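# Four arms lift cloth off lanterns and lay it flat

## Task

Working with four arms (arm1 based near x=+0.34 y=+0.74 z=+0.72 facing -90; arm2 near x=-0.34 y=+0.74 z=+0.72 facing -90; arm3 near x=-0.34 y=-0.74 z=+0.72 facing +90; arm4 near x=+0.34 y=-0.74 z=+0.72 facing +90; metres in the scene frame, facing in degrees counter-clockwise from +x), lift the cloth clear of the lanterns that stand in holes cut through it and lay it out flat. Each lantern has to finish upright in the spot it occupies now. The task fails if, at any moment when no gripper is holding the cloth, its mean height drops by more than about a thumb's length in a single fall. Finish by opening the grippers and moving the arms away; the result only counts if it stays in place without the robots holding it. Knocking any rigid object, or putting one, outside the work area also fails the task.

## Robot and tools

Setup. Four identical i2rt Big YAM arms (arm1, arm2, arm3, arm4) are fixed around a table. Each has six joints, a two-finger gripper and a wrist camera (arm1_cam_wrist to arm4_cam_wrist). Two room cameras, cam_high and cam_low, watch the scene. arm1 and arm2 stand on the +y side and face -y; arm3 and arm4 stand on the -y side and face +y. A hand can reach roughly 1.0 m out from its joint1 axis. With joint1 and joint6 at 0 and the hand level and pointing forward, the wrist camera rides on top of the hand looking toward the fingertips.

Frame. One shared scene frame, origin on the floor, +z up, metres. The hand point is midway between the fingertips; the hand z axis runs along the fingers and the fingers open along hand y. No result line prints the base poses.

execute_actions. Argument actions is a list holding exactly one action, or empty to just read state and images. The action is an object keyed by robot name; each robot entry holds joints, an object of absolute joint targets (not offsets) by name. Only name the joints you want to change. Units and ranges: joint1_rad -2.879 to 2.879 (rotation about the base, positive counter-clockwise seen from above, 0 points the arm along its facing direction); joint2_rad 0 to 3.141 (shoulder; 0 has the upper arm pointing back roughly level, increasing raises it then brings it forward); joint3_rad 0 to 3.019 (elbow; 0 is fully folded, increasing opens it); joint4_rad -1.692 to 1.57 (hand pitch, positive tips the fingers up); joint5_rad -1.57 to 1.57 (hand yaw, positive to the arm's right); joint6_rad -2.094 to 2.094 (hand roll, positive clockwise looking from behind the hand); gripper_m 0 to 0.093, the fingertip gap in metres (force about 50 to 62 N per pad, lower on some grippers). Tolerances for counting a joint done are ±0.045, ±0.14, ±0.09, ±0.055, ±0.03, ±0.035 and ±0.003 in that same order. All motions in one action start together but finish separately; joints run at different speeds, so the hand can sweep a wide path. An action lasts at most 15 s. Optional cameras lists which images to return (null, omitted or ["all"] gives all; [] gives none); the pictures line gives the image order. An unknown key, unknown camera or out-of-range number rejects the whole call and nothing moves.

wait takes seconds (0 to 10) and lets the scene run without new commands, returning state and images. zoom_image takes camera and region [x0, y0, x1, y1] in pixels from the top-left of that camera's latest full image, at most 504 by 504. finished_scene takes scene (1 or 2), ends it permanently after holding your last command, and reports success; the next scene's task then appears. Replying without a tool call ends all remaining scenes. If resuming from a summary, first send an empty execute_actions to learn the scene and task.

Reading results. joint_status tells how each commanded motion ended. off_target: stopped short and may still be pushing. contact_stop or time_out: the joint gives up its target and holds where it stopped, except that after time_out a joint may keep a target (its old one, or one within 0.375, 0.375, 0.113, 0.225, 0.075, 0.3 rad for joints 1 to 6) and keep pushing; on_its_own lists such joints and may resume moving if the path clears. To relieve the push, command the reported position. "joint command not followed" with a cause line means a collision check held back that arm's joint targets (a gripper target still runs); those joints show not_followed and the targets may be retried with later actions. on_its_own covers joints this call did not command; "held at" is the target held, not the current position. A joint omitted from an action may still be pushing toward an old target. Very small target changes may not move a joint; a loaded joint may sag. If one call reports a stop, later motion calls in the same reply are skipped.

Cautions. Arms do not stop on contact and can push hard; nothing reports arm-to-arm contact, and a hard squeeze between robots fails and ends the run. The self and inter-arm check may act late and ignores fingers, gripper housings and wrist cameras. Sustained effort heats motors: MOTOR HOT appears at 85 °C; at 100 °C the arm and gripper go limp (OVER-TEMPERATURE FAULT) and fall, with commanded keys showing limit_stop_at_motor_heat until resent. Heat builds even while you think, since the robot holds its last command then, and some carries into the next scene. Avoid dropping the cloth from height, slamming, or knocking lanterns over.

Each tool is called after "Call:" as name(argument=value, ...), one argument or row to a line, values as JSON.

## Session

Call:
execute_actions(
  actions=[],
)

Scene clock: 0.00 s.
arm1.joint_positions: joint1_rad=+0.000 joint2_rad=+0.450 joint3_rad=+1.454 joint4_rad=-1.538 joint5_rad=-0.010 joint6_rad=+0.012 gripper_m=+0.094
arm1.joint_status: not commanded
arm1.hand: x=+0.3351 y=+0.6153 z=+1.2969 quat_wxyz=(-0.356, -0.618, -0.609, +0.348) (m; scene frame)
arm2.joint_positions: joint1_rad=+0.000 joint2_rad=+0.436 joint3_rad=+1.481 joint4_rad=-1.519 joint5_rad=+0.010 joint6_rad=-0.015 gripper_m=+0.094
arm2.joint_status: not commanded
arm2.hand: x=-0.3413 y=+0.6144 z=+1.3442 quat_wxyz=(-0.358, -0.608, -0.604, +0.371) (m; scene frame)
arm3.joint_positions: joint1_rad=-0.008 joint2_rad=+0.430 joint3_rad=+1.455 joint4_rad=-1.524 joint5_rad=-0.016 joint6_rad=+0.005 gripper_m=+0.094
arm3.joint_status: not commanded
arm3.hand: x=-0.3398 y=-0.6111 z=+1.2906 quat_wxyz=(-0.353, +0.612, -0.610, -0.359) (m; scene frame)
arm4.joint_positions: joint1_rad=+0.007 joint2_rad=+0.440 joint3_rad=+1.461 joint4_rad=-1.525 joint5_rad=+0.008 joint6_rad=+0.016 gripper_m=+0.095
arm4.joint_status: not commanded
arm4.hand: x=+0.3303 y=-0.6131 z=+1.3090 quat_wxyz=(-0.363, +0.603, -0.617, -0.352) (m; scene frame)
pictures: arm1_cam_wrist, arm2_cam_wrist, arm3_cam_wrist, arm4_cam_wrist, cam_high, cam_low
Images, in order (width x height): arm1_cam_wrist 616x616, arm2_cam_wrist 616x616, arm3_cam_wrist 616x616, arm4_cam_wrist 616x616, cam_high 672x504, cam_low 672x504.

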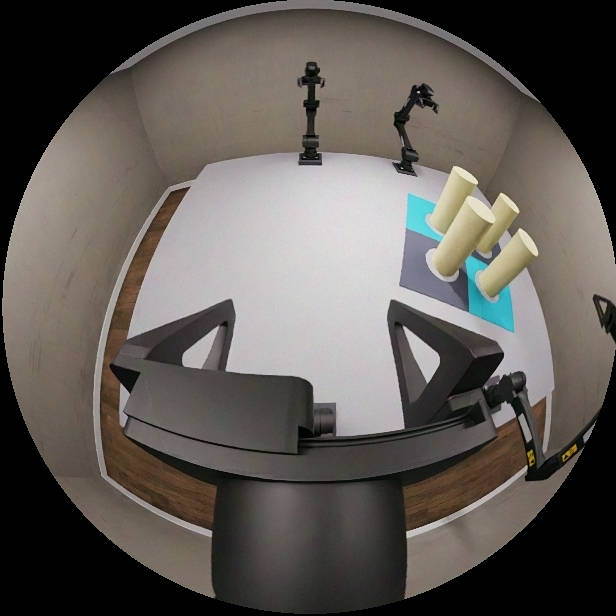

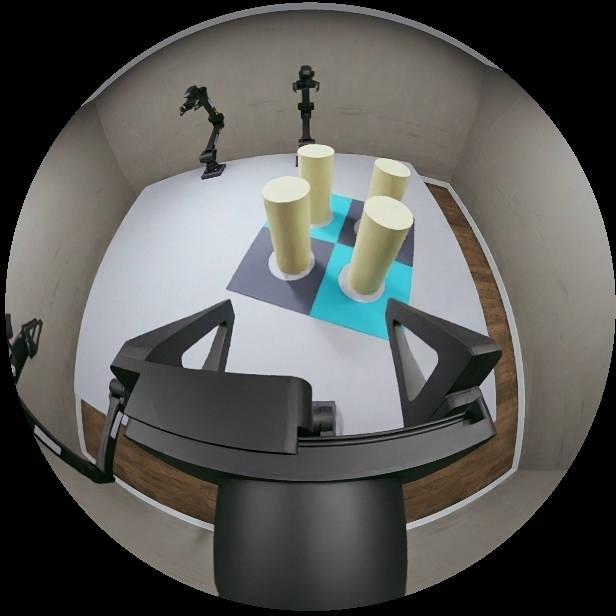

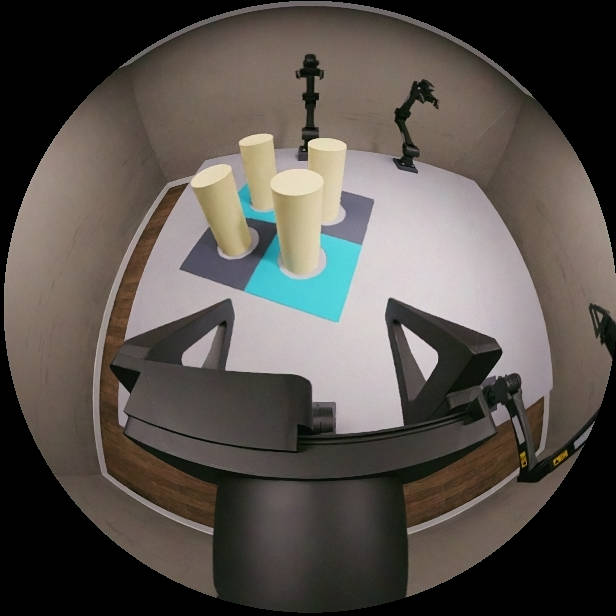

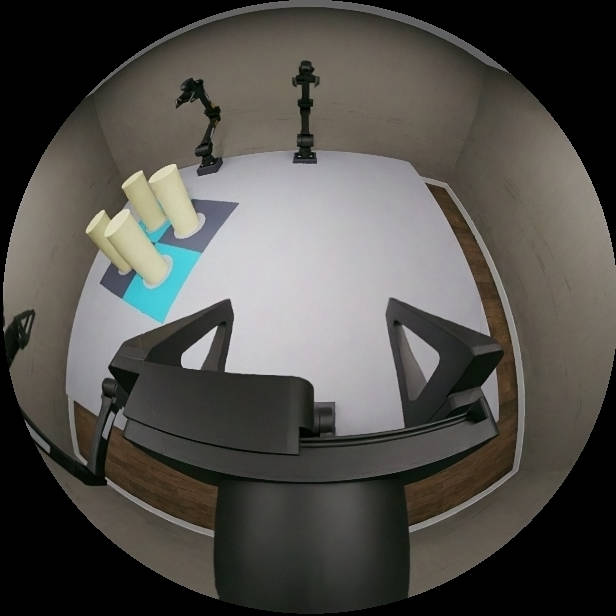

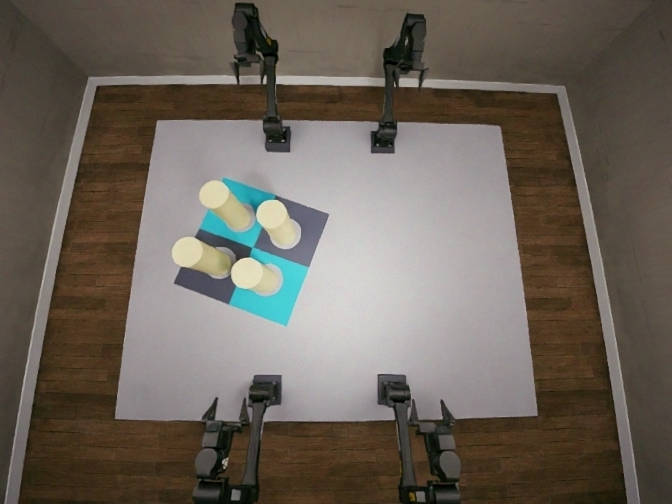

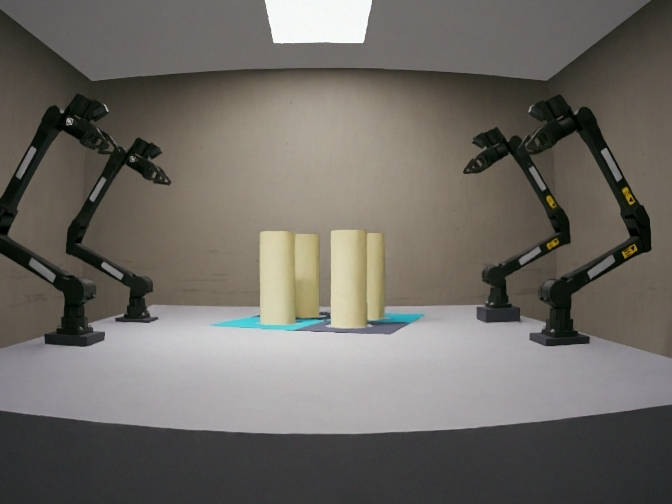

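Call:
execute_actions(
  actions=[
    {"arm1":{"joints":{"joint1_rad":-0.61,"joint2_rad":1.2}},"arm4":{"joints":{"joint1_rad":1.05,"joint4_rad":-0.8}},"arm2":{"joints":{"joint1_rad":-0.92,"joint3_rad":0.9}},"arm3":{"joints":{"joint1_rad":0.79,"joint2_rad":1.5,"joint4_rad":-1.0}}},
  ],
  cameras=["cam_high","cam_low"],
)

Scene clock: 1.90 s.
arm1.joint_positions: joint1_rad=-0.604 joint2_rad=+1.219 joint3_rad=+1.454 joint4_rad=-1.538 joint5_rad=-0.010 joint6_rad=+0.012 gripper_m=+0.094
arm1.joint_status: all done
arm1.hand: x=+0.1114 y=+0.4199 z=+1.1056 quat_wxyz=(-0.069, -0.881, -0.453, +0.117) (m; scene frame)
arm2.joint_positions: joint1_rad=-0.917 joint2_rad=+0.435 joint3_rad=+0.911 joint4_rad=-1.519 joint5_rad=+0.010 joint6_rad=-0.015 gripper_m=+0.094
arm2.joint_status: all done
arm2.hand: x=-0.4743 y=+0.6353 z=+1.0877 quat_wxyz=(-0.070, -0.915, -0.312, +0.245) (m; scene frame)
arm3.joint_positions: joint1_rad=+0.798 joint2_rad=+1.504 joint3_rad=+1.460 joint4_rad=-1.011 joint5_rad=-0.015 joint6_rad=+0.005 gripper_m=+0.094
arm3.joint_status: all done
arm3.hand: x=-0.7457 y=-0.3428 z=+1.0075 quat_wxyz=(-0.082, +0.897, -0.365, -0.234) (m; scene frame)
arm4.joint_positions: joint1_rad=+1.042 joint2_rad=+0.440 joint3_rad=+1.461 joint4_rad=-0.817 joint5_rad=+0.008 joint6_rad=+0.016 gripper_m=+0.095
arm4.joint_status: all done
arm4.hand: x=+0.1985 y=-0.6564 z=+1.4758 quat_wxyz=(-0.205, +0.612, -0.179, -0.743) (m; scene frame)
pictures: cam_high, cam_low
Images, in order (width x height): cam_high 672x504, cam_low 672x504.

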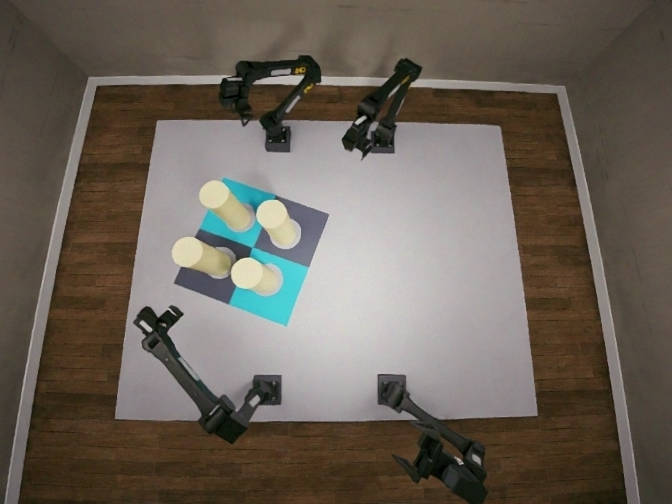

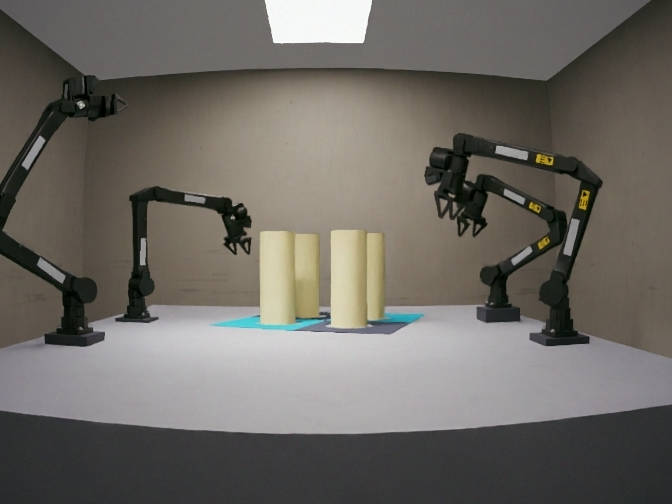

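Call:
execute_actions(
  actions=[
    {"arm1":{"joints":{"joint1_rad":-0.65,"joint2_rad":1.92,"joint3_rad":1.455,"joint4_rad":-0.695,"gripper_m":0.06}},"arm2":{"joints":{"joint1_rad":-0.8,"joint2_rad":1.5,"joint3_rad":0.735,"joint4_rad":-0.4,"gripper_m":0.06}},"arm3":{"joints":{"joint1_rad":0.72,"joint2_rad":2.12,"joint3_rad":1.75,"joint4_rad":-0.59,"gripper_m":0.06}},"arm4":{"joints":{"joint1_rad":1.01,"joint2_rad":2.05,"joint3_rad":1.665,"joint4_rad":-0.775,"gripper_m":0.06}}},
  ],
)

Scene clock: 4.53 s.
arm1.joint_positions: joint1_rad=-0.640 joint2_rad=+1.938 joint3_rad=+1.447 joint4_rad=-0.715 joint5_rad=-0.010 joint6_rad=+0.012 gripper_m=+0.060
arm1.joint_status: all done
arm1.hand: x=-0.0532 y=+0.2244 z=+0.7943 quat_wxyz=(-0.088, -0.883, -0.433, +0.160) (m; scene frame)
arm2.joint_positions: joint1_rad=-0.801 joint2_rad=+1.491 joint3_rad=+0.749 joint4_rad=-0.424 joint5_rad=+0.010 joint6_rad=-0.015 gripper_m=+0.060
arm2.joint_status: all done
arm2.hand: x=-0.6545 y=+0.4401 z=+0.7995 quat_wxyz=(-0.063, -0.908, -0.370, +0.185) (m; scene frame)
arm3.joint_positions: joint1_rad=+0.714 joint2_rad=+2.122 joint3_rad=+1.724 joint4_rad=-0.601 joint5_rad=-0.015 joint6_rad=+0.005 gripper_m=+0.060
arm3.joint_status: all done
arm3.hand: x=-0.8387 y=-0.1657 z=+0.7845 quat_wxyz=(-0.104, +0.875, -0.399, -0.254) (m; scene frame)
arm4.joint_positions: joint1_rad=+1.020 joint2_rad=+2.035 joint3_rad=+1.638 joint4_rad=-0.772 joint5_rad=+0.008 joint6_rad=+0.016 gripper_m=+0.060
arm4.joint_status: all done
arm4.hand: x=-0.2556 y=-0.3617 z=+0.8038 quat_wxyz=(-0.057, +0.940, -0.283, -0.183) (m; scene frame)
pictures: arm1_cam_wrist, arm2_cam_wrist, arm3_cam_wrist, arm4_cam_wrist, cam_high, cam_low
Images, in order (width x height): arm1_cam_wrist 616x616, arm2_cam_wrist 616x616, arm3_cam_wrist 616x616, arm4_cam_wrist 616x616, cam_high 672x504, cam_low 672x504.

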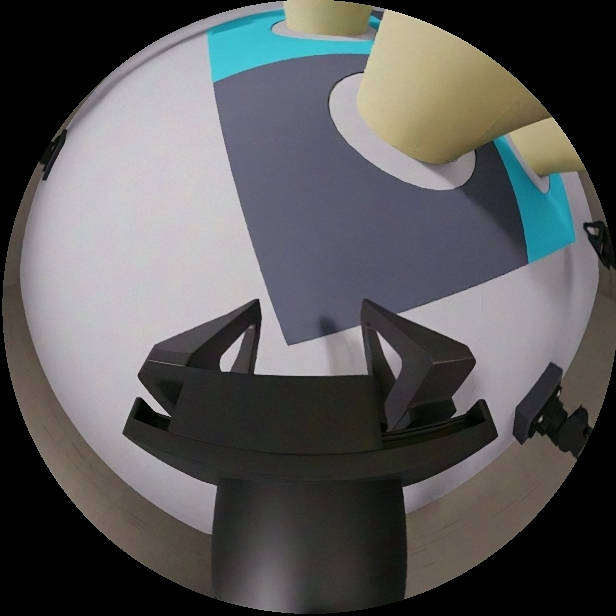

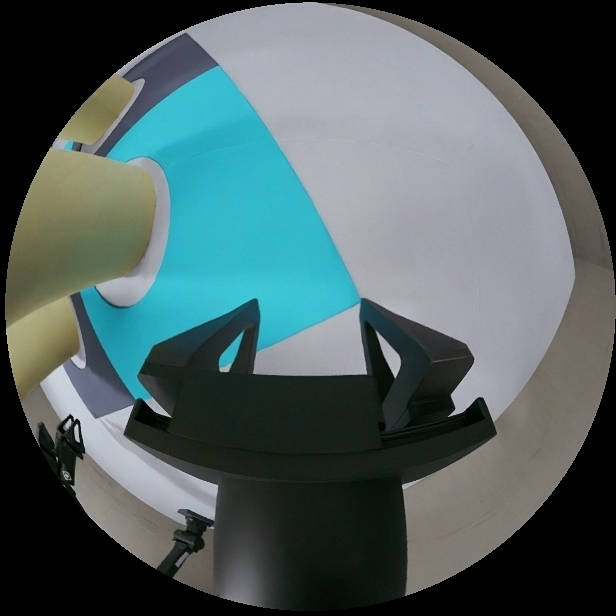

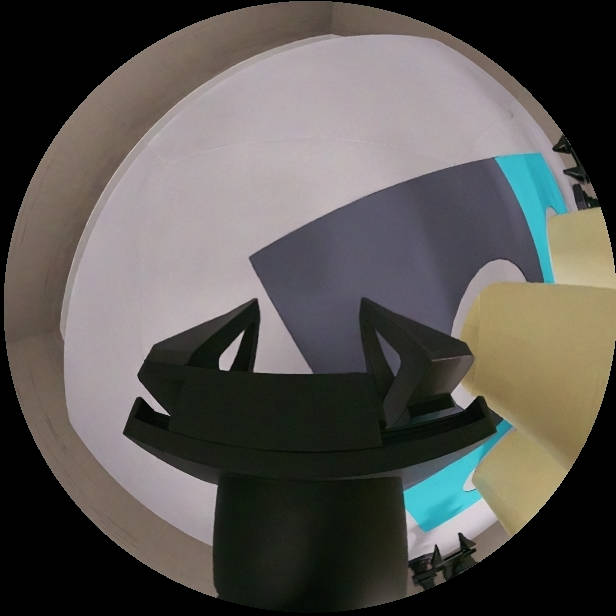

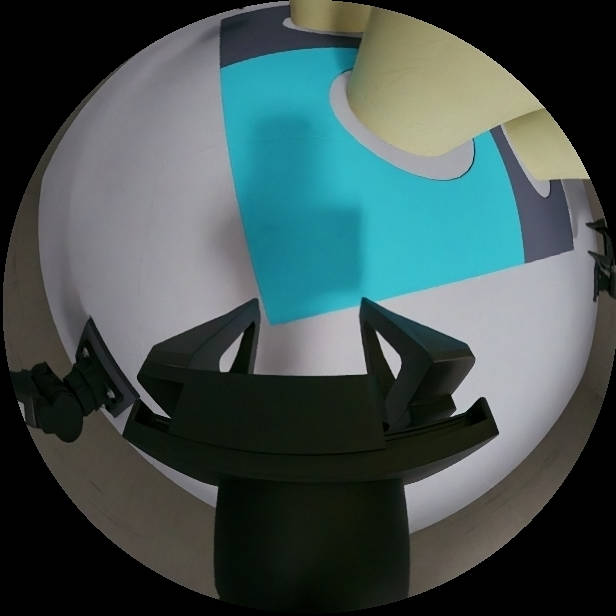

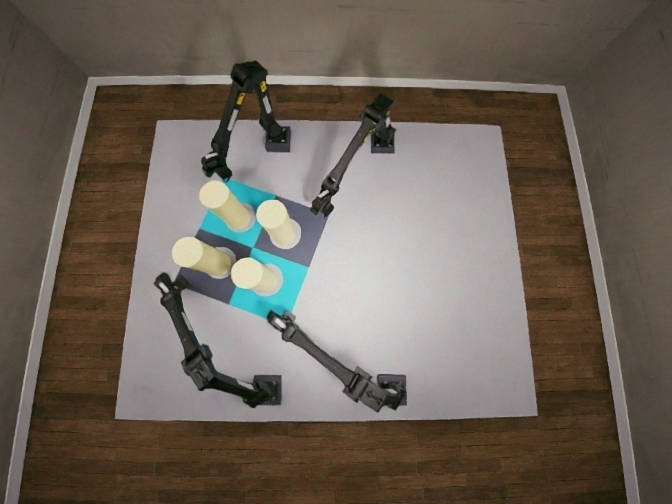

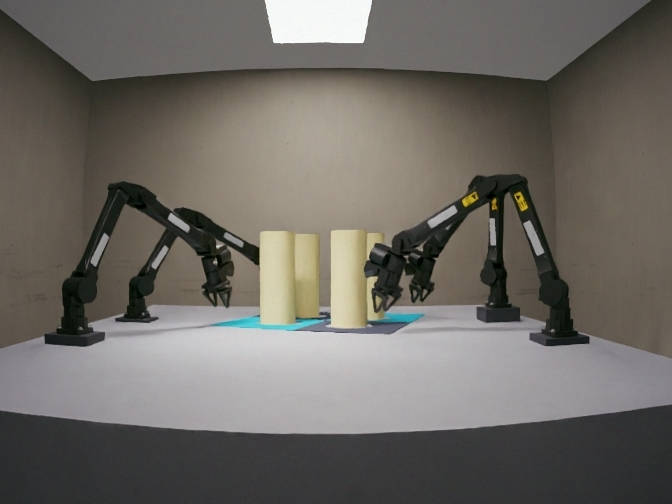

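Call:
execute_actions(
  actions=[
    {"arm1":{"joints":{"joint2_rad":2.06,"joint3_rad":1.49,"joint4_rad":-0.62}},"arm2":{"joints":{"joint1_rad":-0.76,"joint2_rad":1.74,"joint3_rad":0.82,"joint4_rad":-0.25}},"arm3":{"joints":{"joint2_rad":2.24,"joint3_rad":1.8,"joint4_rad":-0.55}},"arm4":{"joints":{"joint2_rad":2.2,"joint3_rad":1.74,"joint4_rad":-0.7}}},
  ],
)

Scene clock: 6.07 s.
arm1.joint_positions: joint1_rad=-0.640 joint2_rad=+2.057 joint3_rad=+1.452 joint4_rad=-0.636 joint5_rad=-0.010 joint6_rad=+0.012 gripper_m=+0.060
arm1.joint_status: all done
arm1.hand: x=-0.0575 y=+0.2184 z=+0.7287 quat_wxyz=(-0.081, -0.885, -0.434, +0.145) (m; scene frame)
arm2.joint_positions: joint1_rad=-0.761 joint2_rad=+1.704 joint3_rad=+0.809 joint4_rad=-0.261 joint5_rad=+0.009 joint6_rad=-0.015 gripper_m=+0.060
arm2.joint_status: all done
arm2.hand: x=-0.6692 y=+0.3999 z=+0.7430 quat_wxyz=(-0.069, -0.900, -0.387, +0.187) (m; scene frame)
arm3.joint_positions: joint1_rad=+0.714 joint2_rad=+2.217 joint3_rad=+1.776 joint4_rad=-0.549 joint5_rad=-0.015 joint6_rad=+0.005 gripper_m=+0.060
arm3.joint_status: all done
arm3.hand: x=-0.8527 y=-0.1503 z=+0.7450 quat_wxyz=(-0.106, +0.874, -0.398, -0.258) (m; scene frame)
arm4.joint_positions: joint1_rad=+1.020 joint2_rad=+2.187 joint3_rad=+1.718 joint4_rad=-0.706 joint5_rad=+0.008 joint6_rad=+0.016 gripper_m=+0.060
arm4.joint_status: all done
arm4.hand: x=-0.2809 y=-0.3454 z=+0.7393 quat_wxyz=(-0.056, +0.940, -0.283, -0.181) (m; scene frame)
pictures: arm1_cam_wrist, arm2_cam_wrist, arm3_cam_wrist, arm4_cam_wrist, cam_high, cam_low
Images, in order (width x height): arm1_cam_wrist 616x616, arm2_cam_wrist 616x616, arm3_cam_wrist 616x616, arm4_cam_wrist 616x616, cam_high 672x504, cam_low 672x504.

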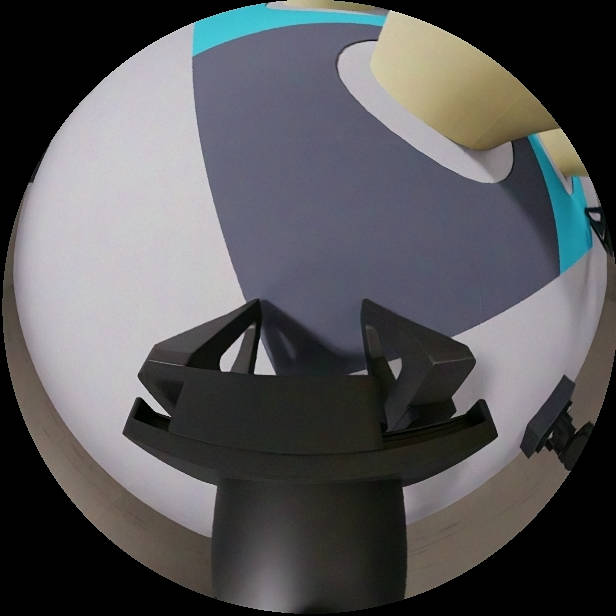

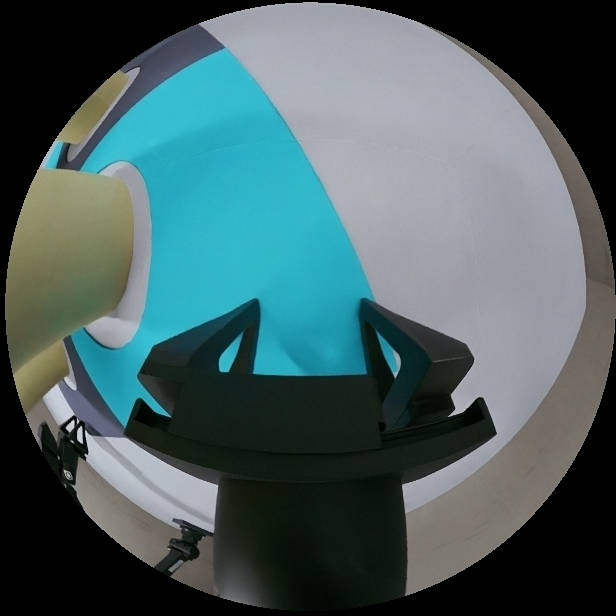

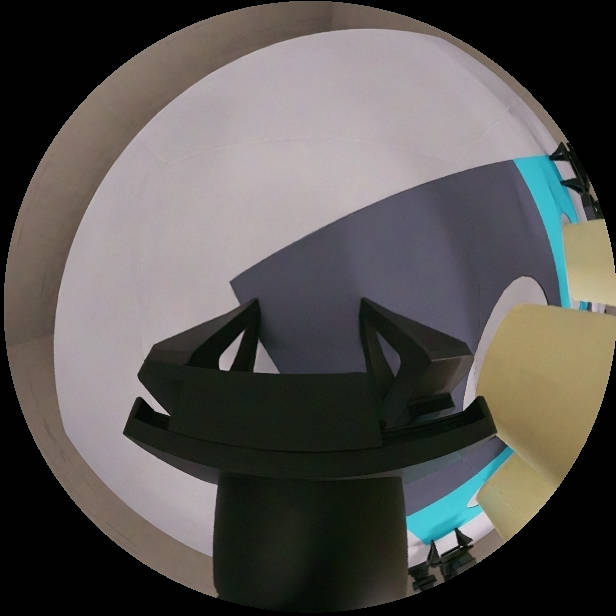

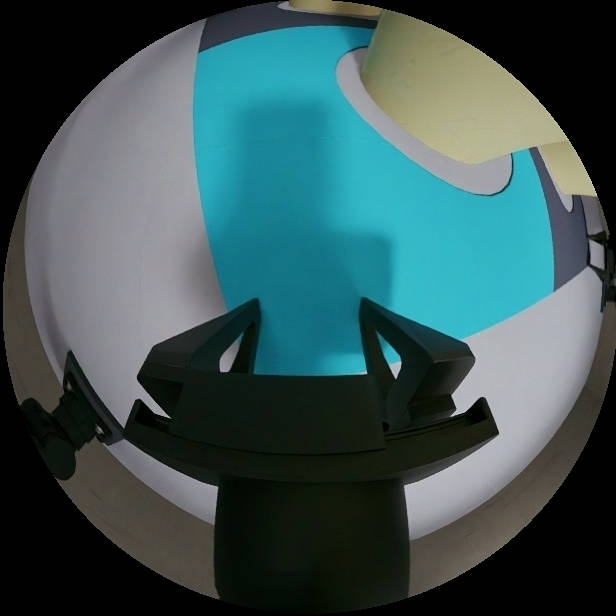

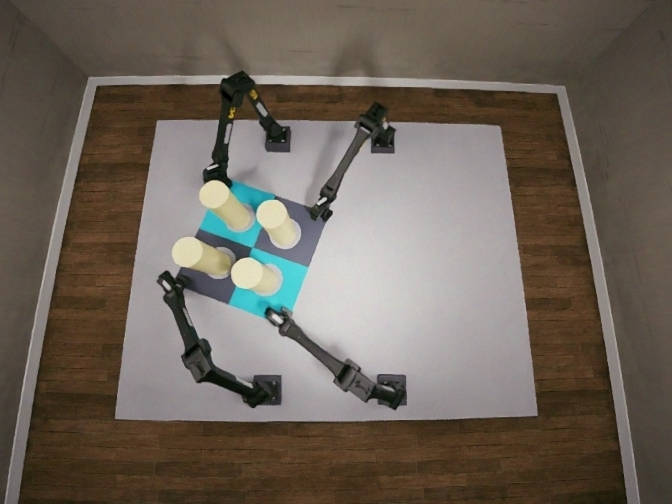

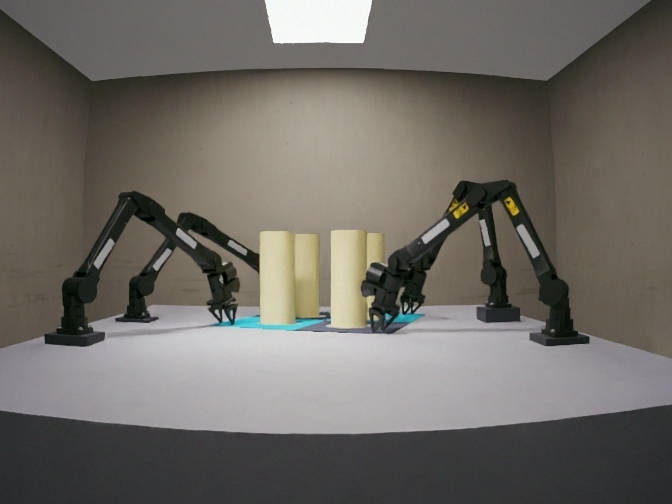

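Call:
execute_actions(
  actions=[
    {"arm1":{"joints":{"joint2_rad":2.1}},"arm2":{"joints":{"joint2_rad":1.81}},"arm3":{"joints":{"joint2_rad":2.29}},"arm4":{"joints":{"joint2_rad":2.245}}},
  ],
  cameras=[],
)

Call:
execute_actions(
  actions=[
    {"arm1":{"joints":{"gripper_m":0}},"arm2":{"joints":{"gripper_m":0}},"arm3":{"joints":{"gripper_m":0}},"arm4":{"joints":{"gripper_m":0}}},
  ],
  cameras=[],
)

Call:
execute_actions(
  actions=[
    {"arm1":{"joints":{"joint2_rad":1.93,"joint4_rad":-0.73}},"arm2":{"joints":{"joint2_rad":1.54,"joint4_rad":-0.42}},"arm3":{"joints":{"joint2_rad":2.12,"joint4_rad":-0.63}},"arm4":{"joints":{"joint2_rad":2.07,"joint4_rad":-0.79}}},
  ],
)

Scene clock: 7.00 s.
arm1.joint_positions: joint1_rad=-0.640 joint2_rad=+2.060 joint3_rad=+1.452 joint4_rad=-0.636 joint5_rad=-0.010 joint6_rad=+0.012 gripper_m=+0.060
arm1.joint_status: all done
arm1.hand: x=-0.0573 y=+0.2186 z=+0.7270 quat_wxyz=(-0.080, -0.885, -0.435, +0.144) (m; scene frame)
arm2.joint_positions: joint1_rad=-0.761 joint2_rad=+1.719 joint3_rad=+0.823 joint4_rad=-0.260 joint5_rad=+0.008 joint6_rad=-0.015 gripper_m=+0.060
arm2.joint_status: all done
arm2.hand: x=-0.6728 y=+0.3960 z=+0.7410 quat_wxyz=(-0.070, -0.900, -0.387, +0.187) (m; scene frame)
arm3.joint_positions: joint1_rad=+0.714 joint2_rad=+2.221 joint3_rad=+1.777 joint4_rad=-0.549 joint5_rad=-0.015 joint6_rad=+0.005 gripper_m=+0.060
arm3.joint_status: all done
arm3.hand: x=-0.8527 y=-0.1504 z=+0.7428 quat_wxyz=(-0.105, +0.874, -0.398, -0.257) (m; scene frame)
arm4.joint_positions: joint1_rad=+1.020 joint2_rad=+2.190 joint3_rad=+1.718 joint4_rad=-0.706 joint5_rad=+0.008 joint6_rad=+0.016 gripper_m=+0.060
arm4.joint_status: all done
arm4.hand: x=-0.2805 y=-0.3456 z=+0.7371 quat_wxyz=(-0.056, +0.941, -0.283, -0.179) (m; scene frame)
pictures: none
No camera images: the call's "cameras" was empty. Leave "cameras" out to get every camera's image.

Scene clock: 7.63 s.
arm1.joint_positions: joint1_rad=-0.640 joint2_rad=+2.060 joint3_rad=+1.452 joint4_rad=-0.635 joint5_rad=-0.010 joint6_rad=+0.012 gripper_m=+0.001
arm1.joint_status: all done
arm1.hand: x=-0.0574 y=+0.2185 z=+0.7271 quat_wxyz=(-0.080, -0.885, -0.435, +0.145) (m; scene frame)
arm2.joint_positions: joint1_rad=-0.760 joint2_rad=+1.729 joint3_rad=+0.834 joint4_rad=-0.245 joint5_rad=+0.010 joint6_rad=-0.015 gripper_m=+0.002
arm2.joint_status: all done
arm2.hand: x=-0.6782 y=+0.3908 z=+0.7414 quat_wxyz=(-0.072, -0.899, -0.387, +0.194) (m; scene frame)
arm3.joint_positions: joint1_rad=+0.712 joint2_rad=+2.222 joint3_rad=+1.779 joint4_rad=-0.548 joint5_rad=-0.010 joint6_rad=+0.005 gripper_m=+0.004
arm3.joint_status: gripper_m off_target (ended at +0.004, target +0.000)
arm3.hand: x=-0.8512 y=-0.1481 z=+0.7429 quat_wxyz=(-0.108, +0.873, -0.400, -0.257) (m; scene frame)
arm4.joint_positions: joint1_rad=+1.020 joint2_rad=+2.191 joint3_rad=+1.721 joint4_rad=-0.702 joint5_rad=+0.008 joint6_rad=+0.016 gripper_m=+0.002
arm4.joint_status: all done
arm4.hand: x=-0.2825 y=-0.3444 z=+0.7388 quat_wxyz=(-0.057, +0.940, -0.283, -0.183) (m; scene frame)
pictures: none
No camera images: the call's "cameras" was empty. Leave "cameras" out to get every camera's image.

Scene clock: 9.03 s.
arm1.joint_positions: joint1_rad=-0.640 joint2_rad=+1.934 joint3_rad=+1.452 joint4_rad=-0.718 joint5_rad=-0.010 joint6_rad=+0.012 gripper_m=+0.001
arm1.joint_status: all done
arm1.hand: x=-0.0544 y=+0.2228 z=+0.7988 quat_wxyz=(-0.090, -0.882, -0.433, +0.163) (m; scene frame)
arm2.joint_positions: joint1_rad=-0.754 joint2_rad=+1.523 joint3_rad=+0.834 joint4_rad=-0.393 joint5_rad=+0.003 joint6_rad=-0.015 gripper_m=+0.002
arm2.joint_status: all done
arm2.hand: x=-0.6699 y=+0.3929 z=+0.8210 quat_wxyz=(-0.086, -0.891, -0.388, +0.219) (m; scene frame)
arm3.joint_positions: joint1_rad=+0.700 joint2_rad=+2.110 joint3_rad=+1.782 joint4_rad=-0.623 joint5_rad=-0.007 joint6_rad=+0.005 gripper_m=+0.004
arm3.joint_status: all done
arm3.hand: x=-0.8401 y=-0.1453 z=+0.8190 quat_wxyz=(-0.119, +0.866, -0.403, -0.273) (m; scene frame)
arm4.joint_positions: joint1_rad=+1.019 joint2_rad=+2.061 joint3_rad=+1.723 joint4_rad=-0.776 joint5_rad=+0.008 joint6_rad=+0.016 gripper_m=+0.002
arm4.joint_status: all done
arm4.hand: x=-0.2793 y=-0.3456 z=+0.8241 quat_wxyz=(-0.064, +0.934, -0.282, -0.209) (m; scene frame)
pictures: arm1_cam_wrist, arm2_cam_wrist, arm3_cam_wrist, arm4_cam_wrist, cam_high, cam_low
Images, in order (width x height): arm1_cam_wrist 616x616, arm2_cam_wrist 616x616, arm3_cam_wrist 616x616, arm4_cam_wrist 616x616, cam_high 672x504, cam_low 672x504.

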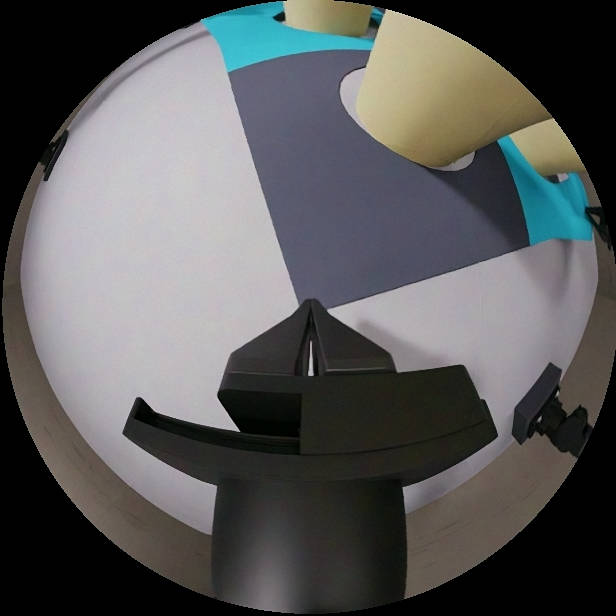

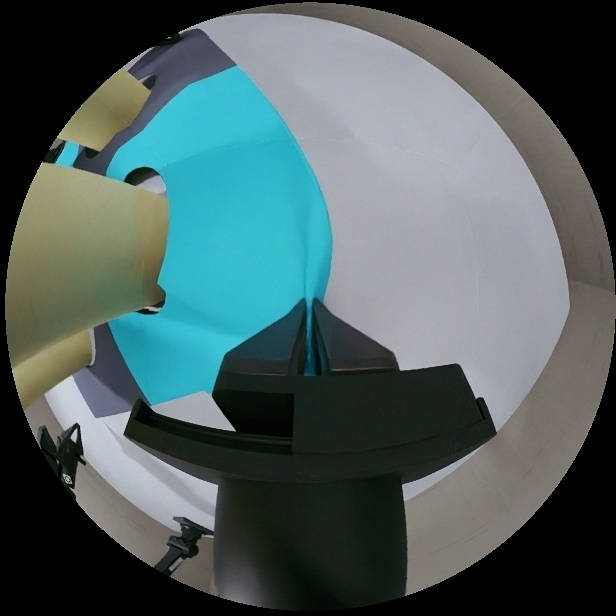

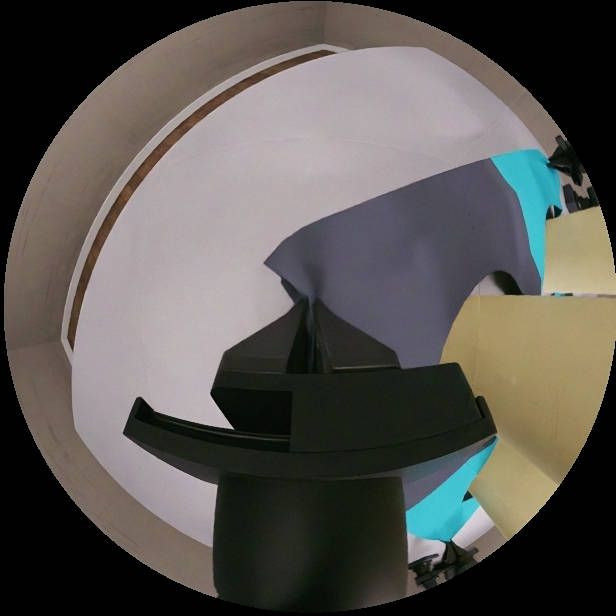

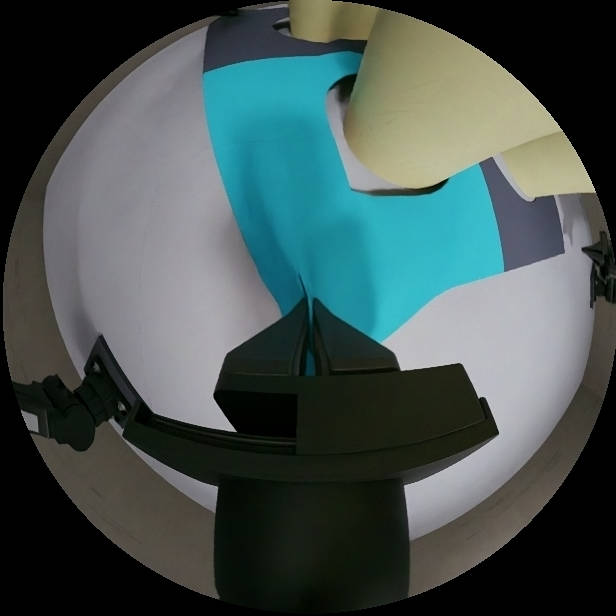

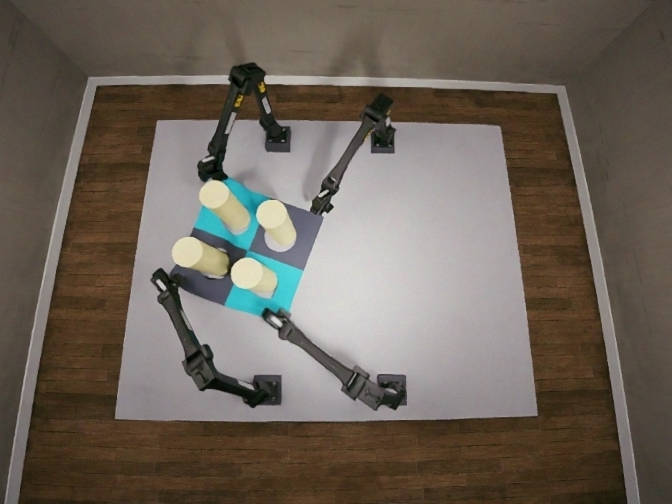

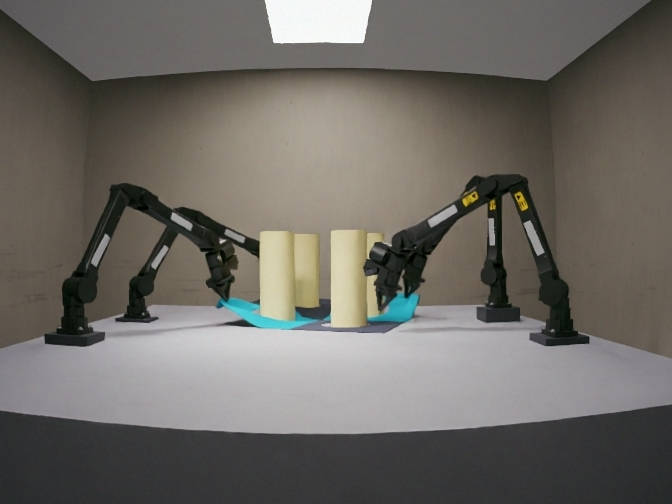

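Retry arm1.

Call:
execute_actions(
  actions=[
    {"arm1":{"joints":{"joint1_rad":-0.68,"joint2_rad":2.04,"joint3_rad":1.56,"joint4_rad":-0.65,"gripper_m":0.06}}},
  ],
  cameras=[],
)

Call:
execute_actions(
  actions=[
    {"arm1":{"joints":{"joint2_rad":2.2}}},
  ],
  cameras=["arm1_cam_wrist"],
)

Call:
execute_actions(
  actions=[
    {"arm1":{"joints":{"gripper_m":0}}},
  ],
  cameras=[],
)

Call:
execute_actions(
  actions=[
    {"arm1":{"joints":{"joint2_rad":1.95,"joint4_rad":-0.82}}},
  ],
  cameras=["arm1_cam_wrist","cam_high"],
)

Scene clock: 10.17 s.
arm1.joint_positions: joint1_rad=-0.673 joint2_rad=+2.021 joint3_rad=+1.518 joint4_rad=-0.665 joint5_rad=-0.010 joint6_rad=+0.012 gripper_m=+0.060
arm1.joint_status: all done
arm1.hand: x=-0.0905 y=+0.2114 z=+0.7765 quat_wxyz=(-0.094, -0.886, -0.417, +0.178) (m; scene frame)
arm2.joint_positions: joint1_rad=-0.754 joint2_rad=+1.523 joint3_rad=+0.834 joint4_rad=-0.393 joint5_rad=+0.003 joint6_rad=-0.015 gripper_m=+0.002
arm2.joint_status: not commanded
arm2.hand: x=-0.6699 y=+0.3929 z=+0.8210 quat_wxyz=(-0.086, -0.891, -0.388, +0.219) (m; scene frame)
arm3.joint_positions: joint1_rad=+0.700 joint2_rad=+2.110 joint3_rad=+1.782 joint4_rad=-0.623 joint5_rad=-0.007 joint6_rad=+0.005 gripper_m=+0.004
arm3.joint_status: not commanded
arm3.hand: x=-0.8401 y=-0.1453 z=+0.8190 quat_wxyz=(-0.119, +0.866, -0.403, -0.273) (m; scene frame)
arm4.joint_positions: joint1_rad=+1.019 joint2_rad=+2.061 joint3_rad=+1.723 joint4_rad=-0.776 joint5_rad=+0.008 joint6_rad=+0.016 gripper_m=+0.002
arm4.joint_status: not commanded
arm4.hand: x=-0.2793 y=-0.3456 z=+0.8241 quat_wxyz=(-0.064, +0.934, -0.282, -0.209) (m; scene frame)
pictures: none
No camera images: the call's "cameras" was empty. Leave "cameras" out to get every camera's image.

Scene clock: 11.30 s.
arm1.joint_positions: joint1_rad=-0.673 joint2_rad=+2.126 joint3_rad=+1.557 joint4_rad=-0.651 joint5_rad=-0.010 joint6_rad=+0.013 gripper_m=+0.060
arm1.joint_status: all done
arm1.hand: x=-0.0947 y=+0.2060 z=+0.7248 quat_wxyz=(-0.083, -0.891, -0.419, +0.156) (m; scene frame)
arm2.joint_positions: joint1_rad=-0.754 joint2_rad=+1.523 joint3_rad=+0.834 joint4_rad=-0.393 joint5_rad=+0.003 joint6_rad=-0.015 gripper_m=+0.002
arm2.joint_status: not commanded
arm2.hand: x=-0.6699 y=+0.3929 z=+0.8210 quat_wxyz=(-0.086, -0.891, -0.388, +0.219) (m; scene frame)
arm3.joint_positions: joint1_rad=+0.700 joint2_rad=+2.110 joint3_rad=+1.782 joint4_rad=-0.623 joint5_rad=-0.007 joint6_rad=+0.005 gripper_m=+0.004
arm3.joint_status: not commanded
arm3.hand: x=-0.8401 y=-0.1453 z=+0.8190 quat_wxyz=(-0.119, +0.866, -0.403, -0.273) (m; scene frame)
arm4.joint_positions: joint1_rad=+1.019 joint2_rad=+2.061 joint3_rad=+1.723 joint4_rad=-0.776 joint5_rad=+0.008 joint6_rad=+0.016 gripper_m=+0.002
arm4.joint_status: not commanded
arm4.hand: x=-0.2793 y=-0.3456 z=+0.8241 quat_wxyz=(-0.064, +0.934, -0.282, -0.209) (m; scene frame)
pictures: arm1_cam_wrist
Images, in order (width x height): arm1_cam_wrist 616x616.

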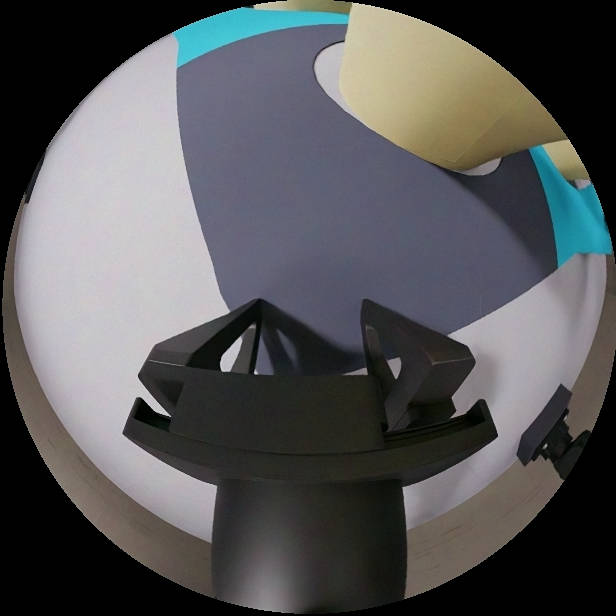

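Scene clock: 11.93 s.
arm1.joint_positions: joint1_rad=-0.673 joint2_rad=+2.126 joint3_rad=+1.557 joint4_rad=-0.651 joint5_rad=-0.010 joint6_rad=+0.013 gripper_m=+0.002
arm1.joint_status: all done
arm1.hand: x=-0.0947 y=+0.2060 z=+0.7248 quat_wxyz=(-0.083, -0.891, -0.419, +0.156) (m; scene frame)
arm2.joint_positions: joint1_rad=-0.754 joint2_rad=+1.523 joint3_rad=+0.834 joint4_rad=-0.393 joint5_rad=+0.003 joint6_rad=-0.015 gripper_m=+0.002
arm2.joint_status: not commanded
arm2.hand: x=-0.6699 y=+0.3929 z=+0.8210 quat_wxyz=(-0.086, -0.891, -0.388, +0.219) (m; scene frame)
arm3.joint_positions: joint1_rad=+0.700 joint2_rad=+2.110 joint3_rad=+1.782 joint4_rad=-0.623 joint5_rad=-0.007 joint6_rad=+0.005 gripper_m=+0.004
arm3.joint_status: not commanded
arm3.hand: x=-0.8401 y=-0.1453 z=+0.8190 quat_wxyz=(-0.119, +0.866, -0.403, -0.273) (m; scene frame)
arm4.joint_positions: joint1_rad=+1.019 joint2_rad=+2.061 joint3_rad=+1.723 joint4_rad=-0.776 joint5_rad=+0.008 joint6_rad=+0.016 gripper_m=+0.002
arm4.joint_status: not commanded
arm4.hand: x=-0.2793 y=-0.3456 z=+0.8241 quat_wxyz=(-0.064, +0.934, -0.282, -0.209) (m; scene frame)
pictures: none
No camera images: the call's "cameras" was empty. Leave "cameras" out to get every camera's image.

Scene clock: 13.30 s.
arm1.joint_positions: joint1_rad=-0.673 joint2_rad=+1.945 joint3_rad=+1.557 joint4_rad=-0.802 joint5_rad=-0.009 joint6_rad=+0.013 gripper_m=+0.002
arm1.joint_status: all done
arm1.hand: x=-0.0841 y=+0.2199 z=+0.8297 quat_wxyz=(-0.089, -0.888, -0.418, +0.169) (m; scene frame)
arm2.joint_positions: joint1_rad=-0.754 joint2_rad=+1.523 joint3_rad=+0.834 joint4_rad=-0.393 joint5_rad=+0.003 joint6_rad=-0.015 gripper_m=+0.002
arm2.joint_status: not commanded
arm2.hand: x=-0.6699 y=+0.3929 z=+0.8210 quat_wxyz=(-0.086, -0.891, -0.388, +0.219) (m; scene frame)
arm3.joint_positions: joint1_rad=+0.700 joint2_rad=+2.110 joint3_rad=+1.782 joint4_rad=-0.623 joint5_rad=-0.007 joint6_rad=+0.005 gripper_m=+0.004
arm3.joint_status: not commanded
arm3.hand: x=-0.8401 y=-0.1453 z=+0.8190 quat_wxyz=(-0.119, +0.866, -0.403, -0.273) (m; scene frame)
arm4.joint_positions: joint1_rad=+1.012 joint2_rad=+2.061 joint3_rad=+1.723 joint4_rad=-0.776 joint5_rad=+0.011 joint6_rad=+0.016 gripper_m=+0.002
arm4.joint_status: not commanded
arm4.hand: x=-0.2761 y=-0.3408 z=+0.8241 quat_wxyz=(-0.067, +0.933, -0.285, -0.209) (m; scene frame)
pictures: arm1_cam_wrist, cam_high
Images, in order (width x height): arm1_cam_wrist 616x616, cam_high 672x504.

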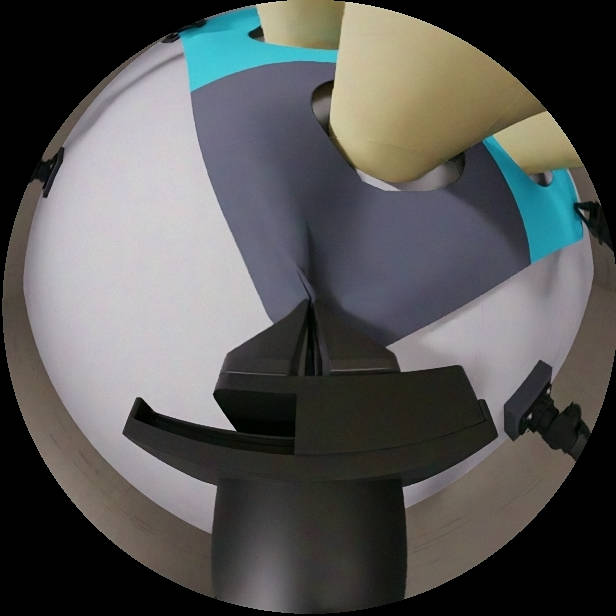

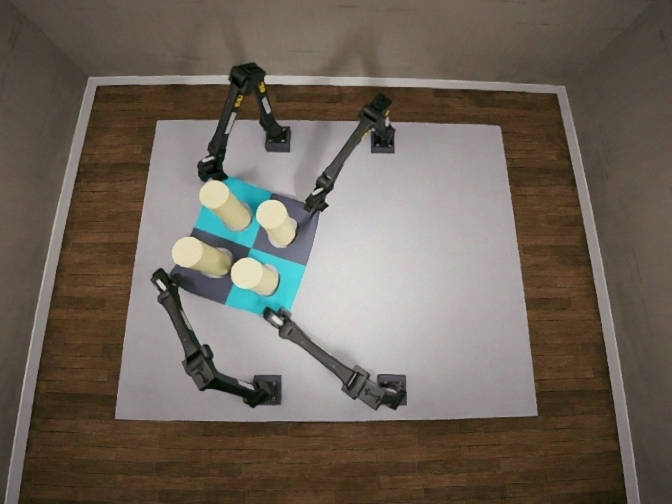

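Call:
execute_actions(
  actions=[
    {"arm1":{"joints":{"joint2_rad":1.74,"joint3_rad":1.54,"joint4_rad":-0.75}},"arm2":{"joints":{"joint2_rad":1.27,"joint3_rad":0.93,"joint4_rad":-0.64}},"arm3":{"joints":{"joint2_rad":1.97,"joint3_rad":1.875,"joint4_rad":-0.74}},"arm4":{"joints":{"joint2_rad":1.9,"joint3_rad":1.79,"joint4_rad":-0.84}}},
  ],
  cameras=["cam_low"],
)

Call:
execute_actions(
  actions=[
    {"arm1":{"joints":{"joint2_rad":1.63,"joint3_rad":1.67,"joint4_rad":-0.83}},"arm2":{"joints":{"joint2_rad":1.125,"joint3_rad":1.08,"joint4_rad":-0.785}},"arm3":{"joints":{"joint2_rad":1.93,"joint3_rad":2.1,"joint4_rad":-0.96}},"arm4":{"joints":{"joint2_rad":1.8,"joint3_rad":1.9,"joint4_rad":-0.9}}},
  ],
  cameras=["cam_low","cam_high"],
)

Scene clock: 15.07 s.
arm1.joint_positions: joint1_rad=-0.673 joint2_rad=+1.724 joint3_rad=+1.537 joint4_rad=-0.763 joint5_rad=-0.009 joint6_rad=+0.013 gripper_m=+0.002
arm1.joint_status: all done
arm1.hand: x=-0.0822 y=+0.2229 z=+0.9681 quat_wxyz=(-0.139, -0.861, -0.405, +0.273) (m; scene frame)
arm2.joint_positions: joint1_rad=-0.751 joint2_rad=+1.254 joint3_rad=+0.903 joint4_rad=-0.612 joint5_rad=+0.001 joint6_rad=-0.015 gripper_m=+0.002
arm2.joint_status: all done
arm2.hand: x=-0.6594 y=+0.4001 z=+0.9476 quat_wxyz=(-0.110, -0.876, -0.383, +0.271) (m; scene frame)
arm3.joint_positions: joint1_rad=+0.699 joint2_rad=+1.953 joint3_rad=+1.844 joint4_rad=-0.732 joint5_rad=-0.003 joint6_rad=+0.005 gripper_m=+0.004
arm3.joint_status: all done
arm3.hand: x=-0.8336 y=-0.1488 z=+0.9537 quat_wxyz=(-0.143, +0.849, -0.397, -0.319) (m; scene frame)
arm4.joint_positions: joint1_rad=+1.012 joint2_rad=+1.881 joint3_rad=+1.766 joint4_rad=-0.829 joint5_rad=+0.011 joint6_rad=+0.016 gripper_m=+0.002
arm4.joint_status: all done
arm4.hand: x=-0.2757 y=-0.3414 z=+0.9666 quat_wxyz=(-0.089, +0.912, -0.279, -0.288) (m; scene frame)
pictures: cam_low
Images, in order (width x height): cam_low 672x504.

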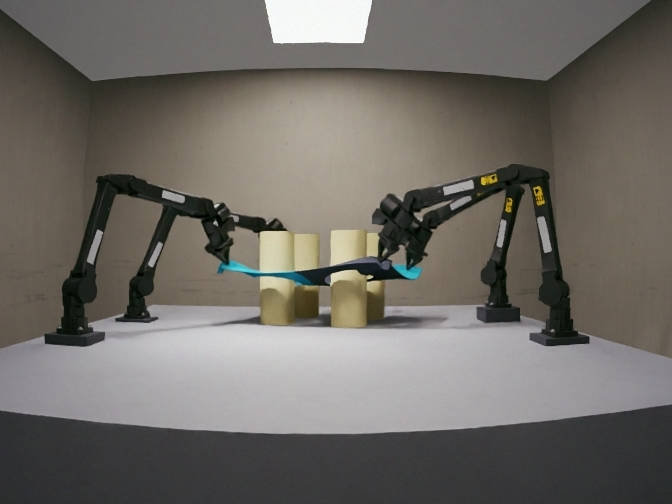

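Scene clock: 16.30 s.
arm1.joint_positions: joint1_rad=-0.673 joint2_rad=+1.639 joint3_rad=+1.620 joint4_rad=-0.814 joint5_rad=-0.009 joint6_rad=+0.013 gripper_m=+0.002
arm1.joint_status: all done
arm1.hand: x=-0.0806 y=+0.2253 z=+1.0589 quat_wxyz=(-0.163, -0.843, -0.397, +0.323) (m; scene frame)
arm2.joint_positions: joint1_rad=-0.751 joint2_rad=+1.114 joint3_rad=+1.048 joint4_rad=-0.759 joint5_rad=+0.001 joint6_rad=-0.015 gripper_m=+0.002
arm2.joint_status: all done
arm2.hand: x=-0.6574 y=+0.4012 z=+1.0642 quat_wxyz=(-0.135, -0.855, -0.374, +0.332) (m; scene frame)
arm3.joint_positions: joint1_rad=+0.699 joint2_rad=+1.919 joint3_rad=+2.057 joint4_rad=-0.952 joint5_rad=-0.004 joint6_rad=+0.005 gripper_m=+0.004
arm3.joint_status: all done
arm3.hand: x=-0.8293 y=-0.1533 z=+1.0593 quat_wxyz=(-0.148, +0.844, -0.394, -0.331) (m; scene frame)
arm4.joint_positions: joint1_rad=+1.012 joint2_rad=+1.795 joint3_rad=+1.866 joint4_rad=-0.889 joint5_rad=+0.011 joint6_rad=+0.016 gripper_m=+0.002
arm4.joint_status: all done
arm4.hand: x=-0.2734 y=-0.3432 z=+1.0707 quat_wxyz=(-0.105, +0.892, -0.273, -0.345) (m; scene frame)
pictures: cam_high, cam_low
Images, in order (width x height): cam_high 672x504, cam_low 672x504.

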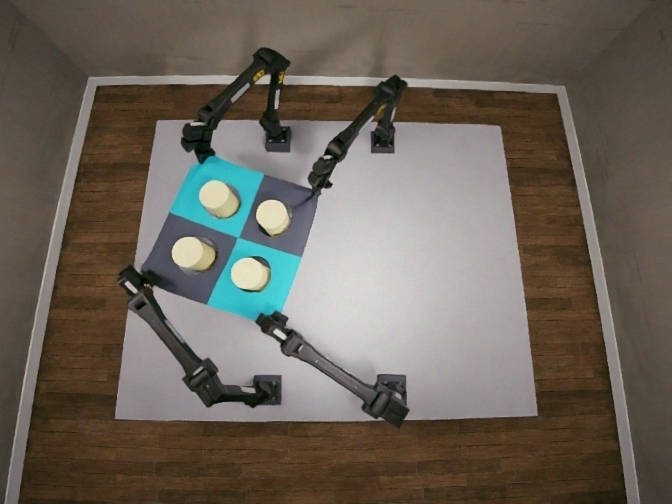

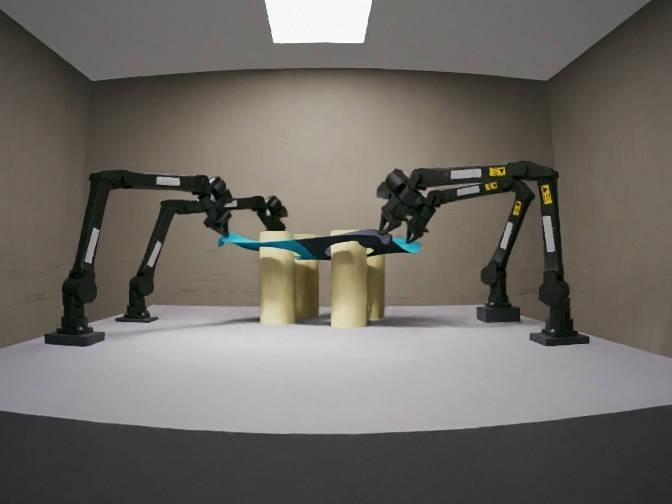

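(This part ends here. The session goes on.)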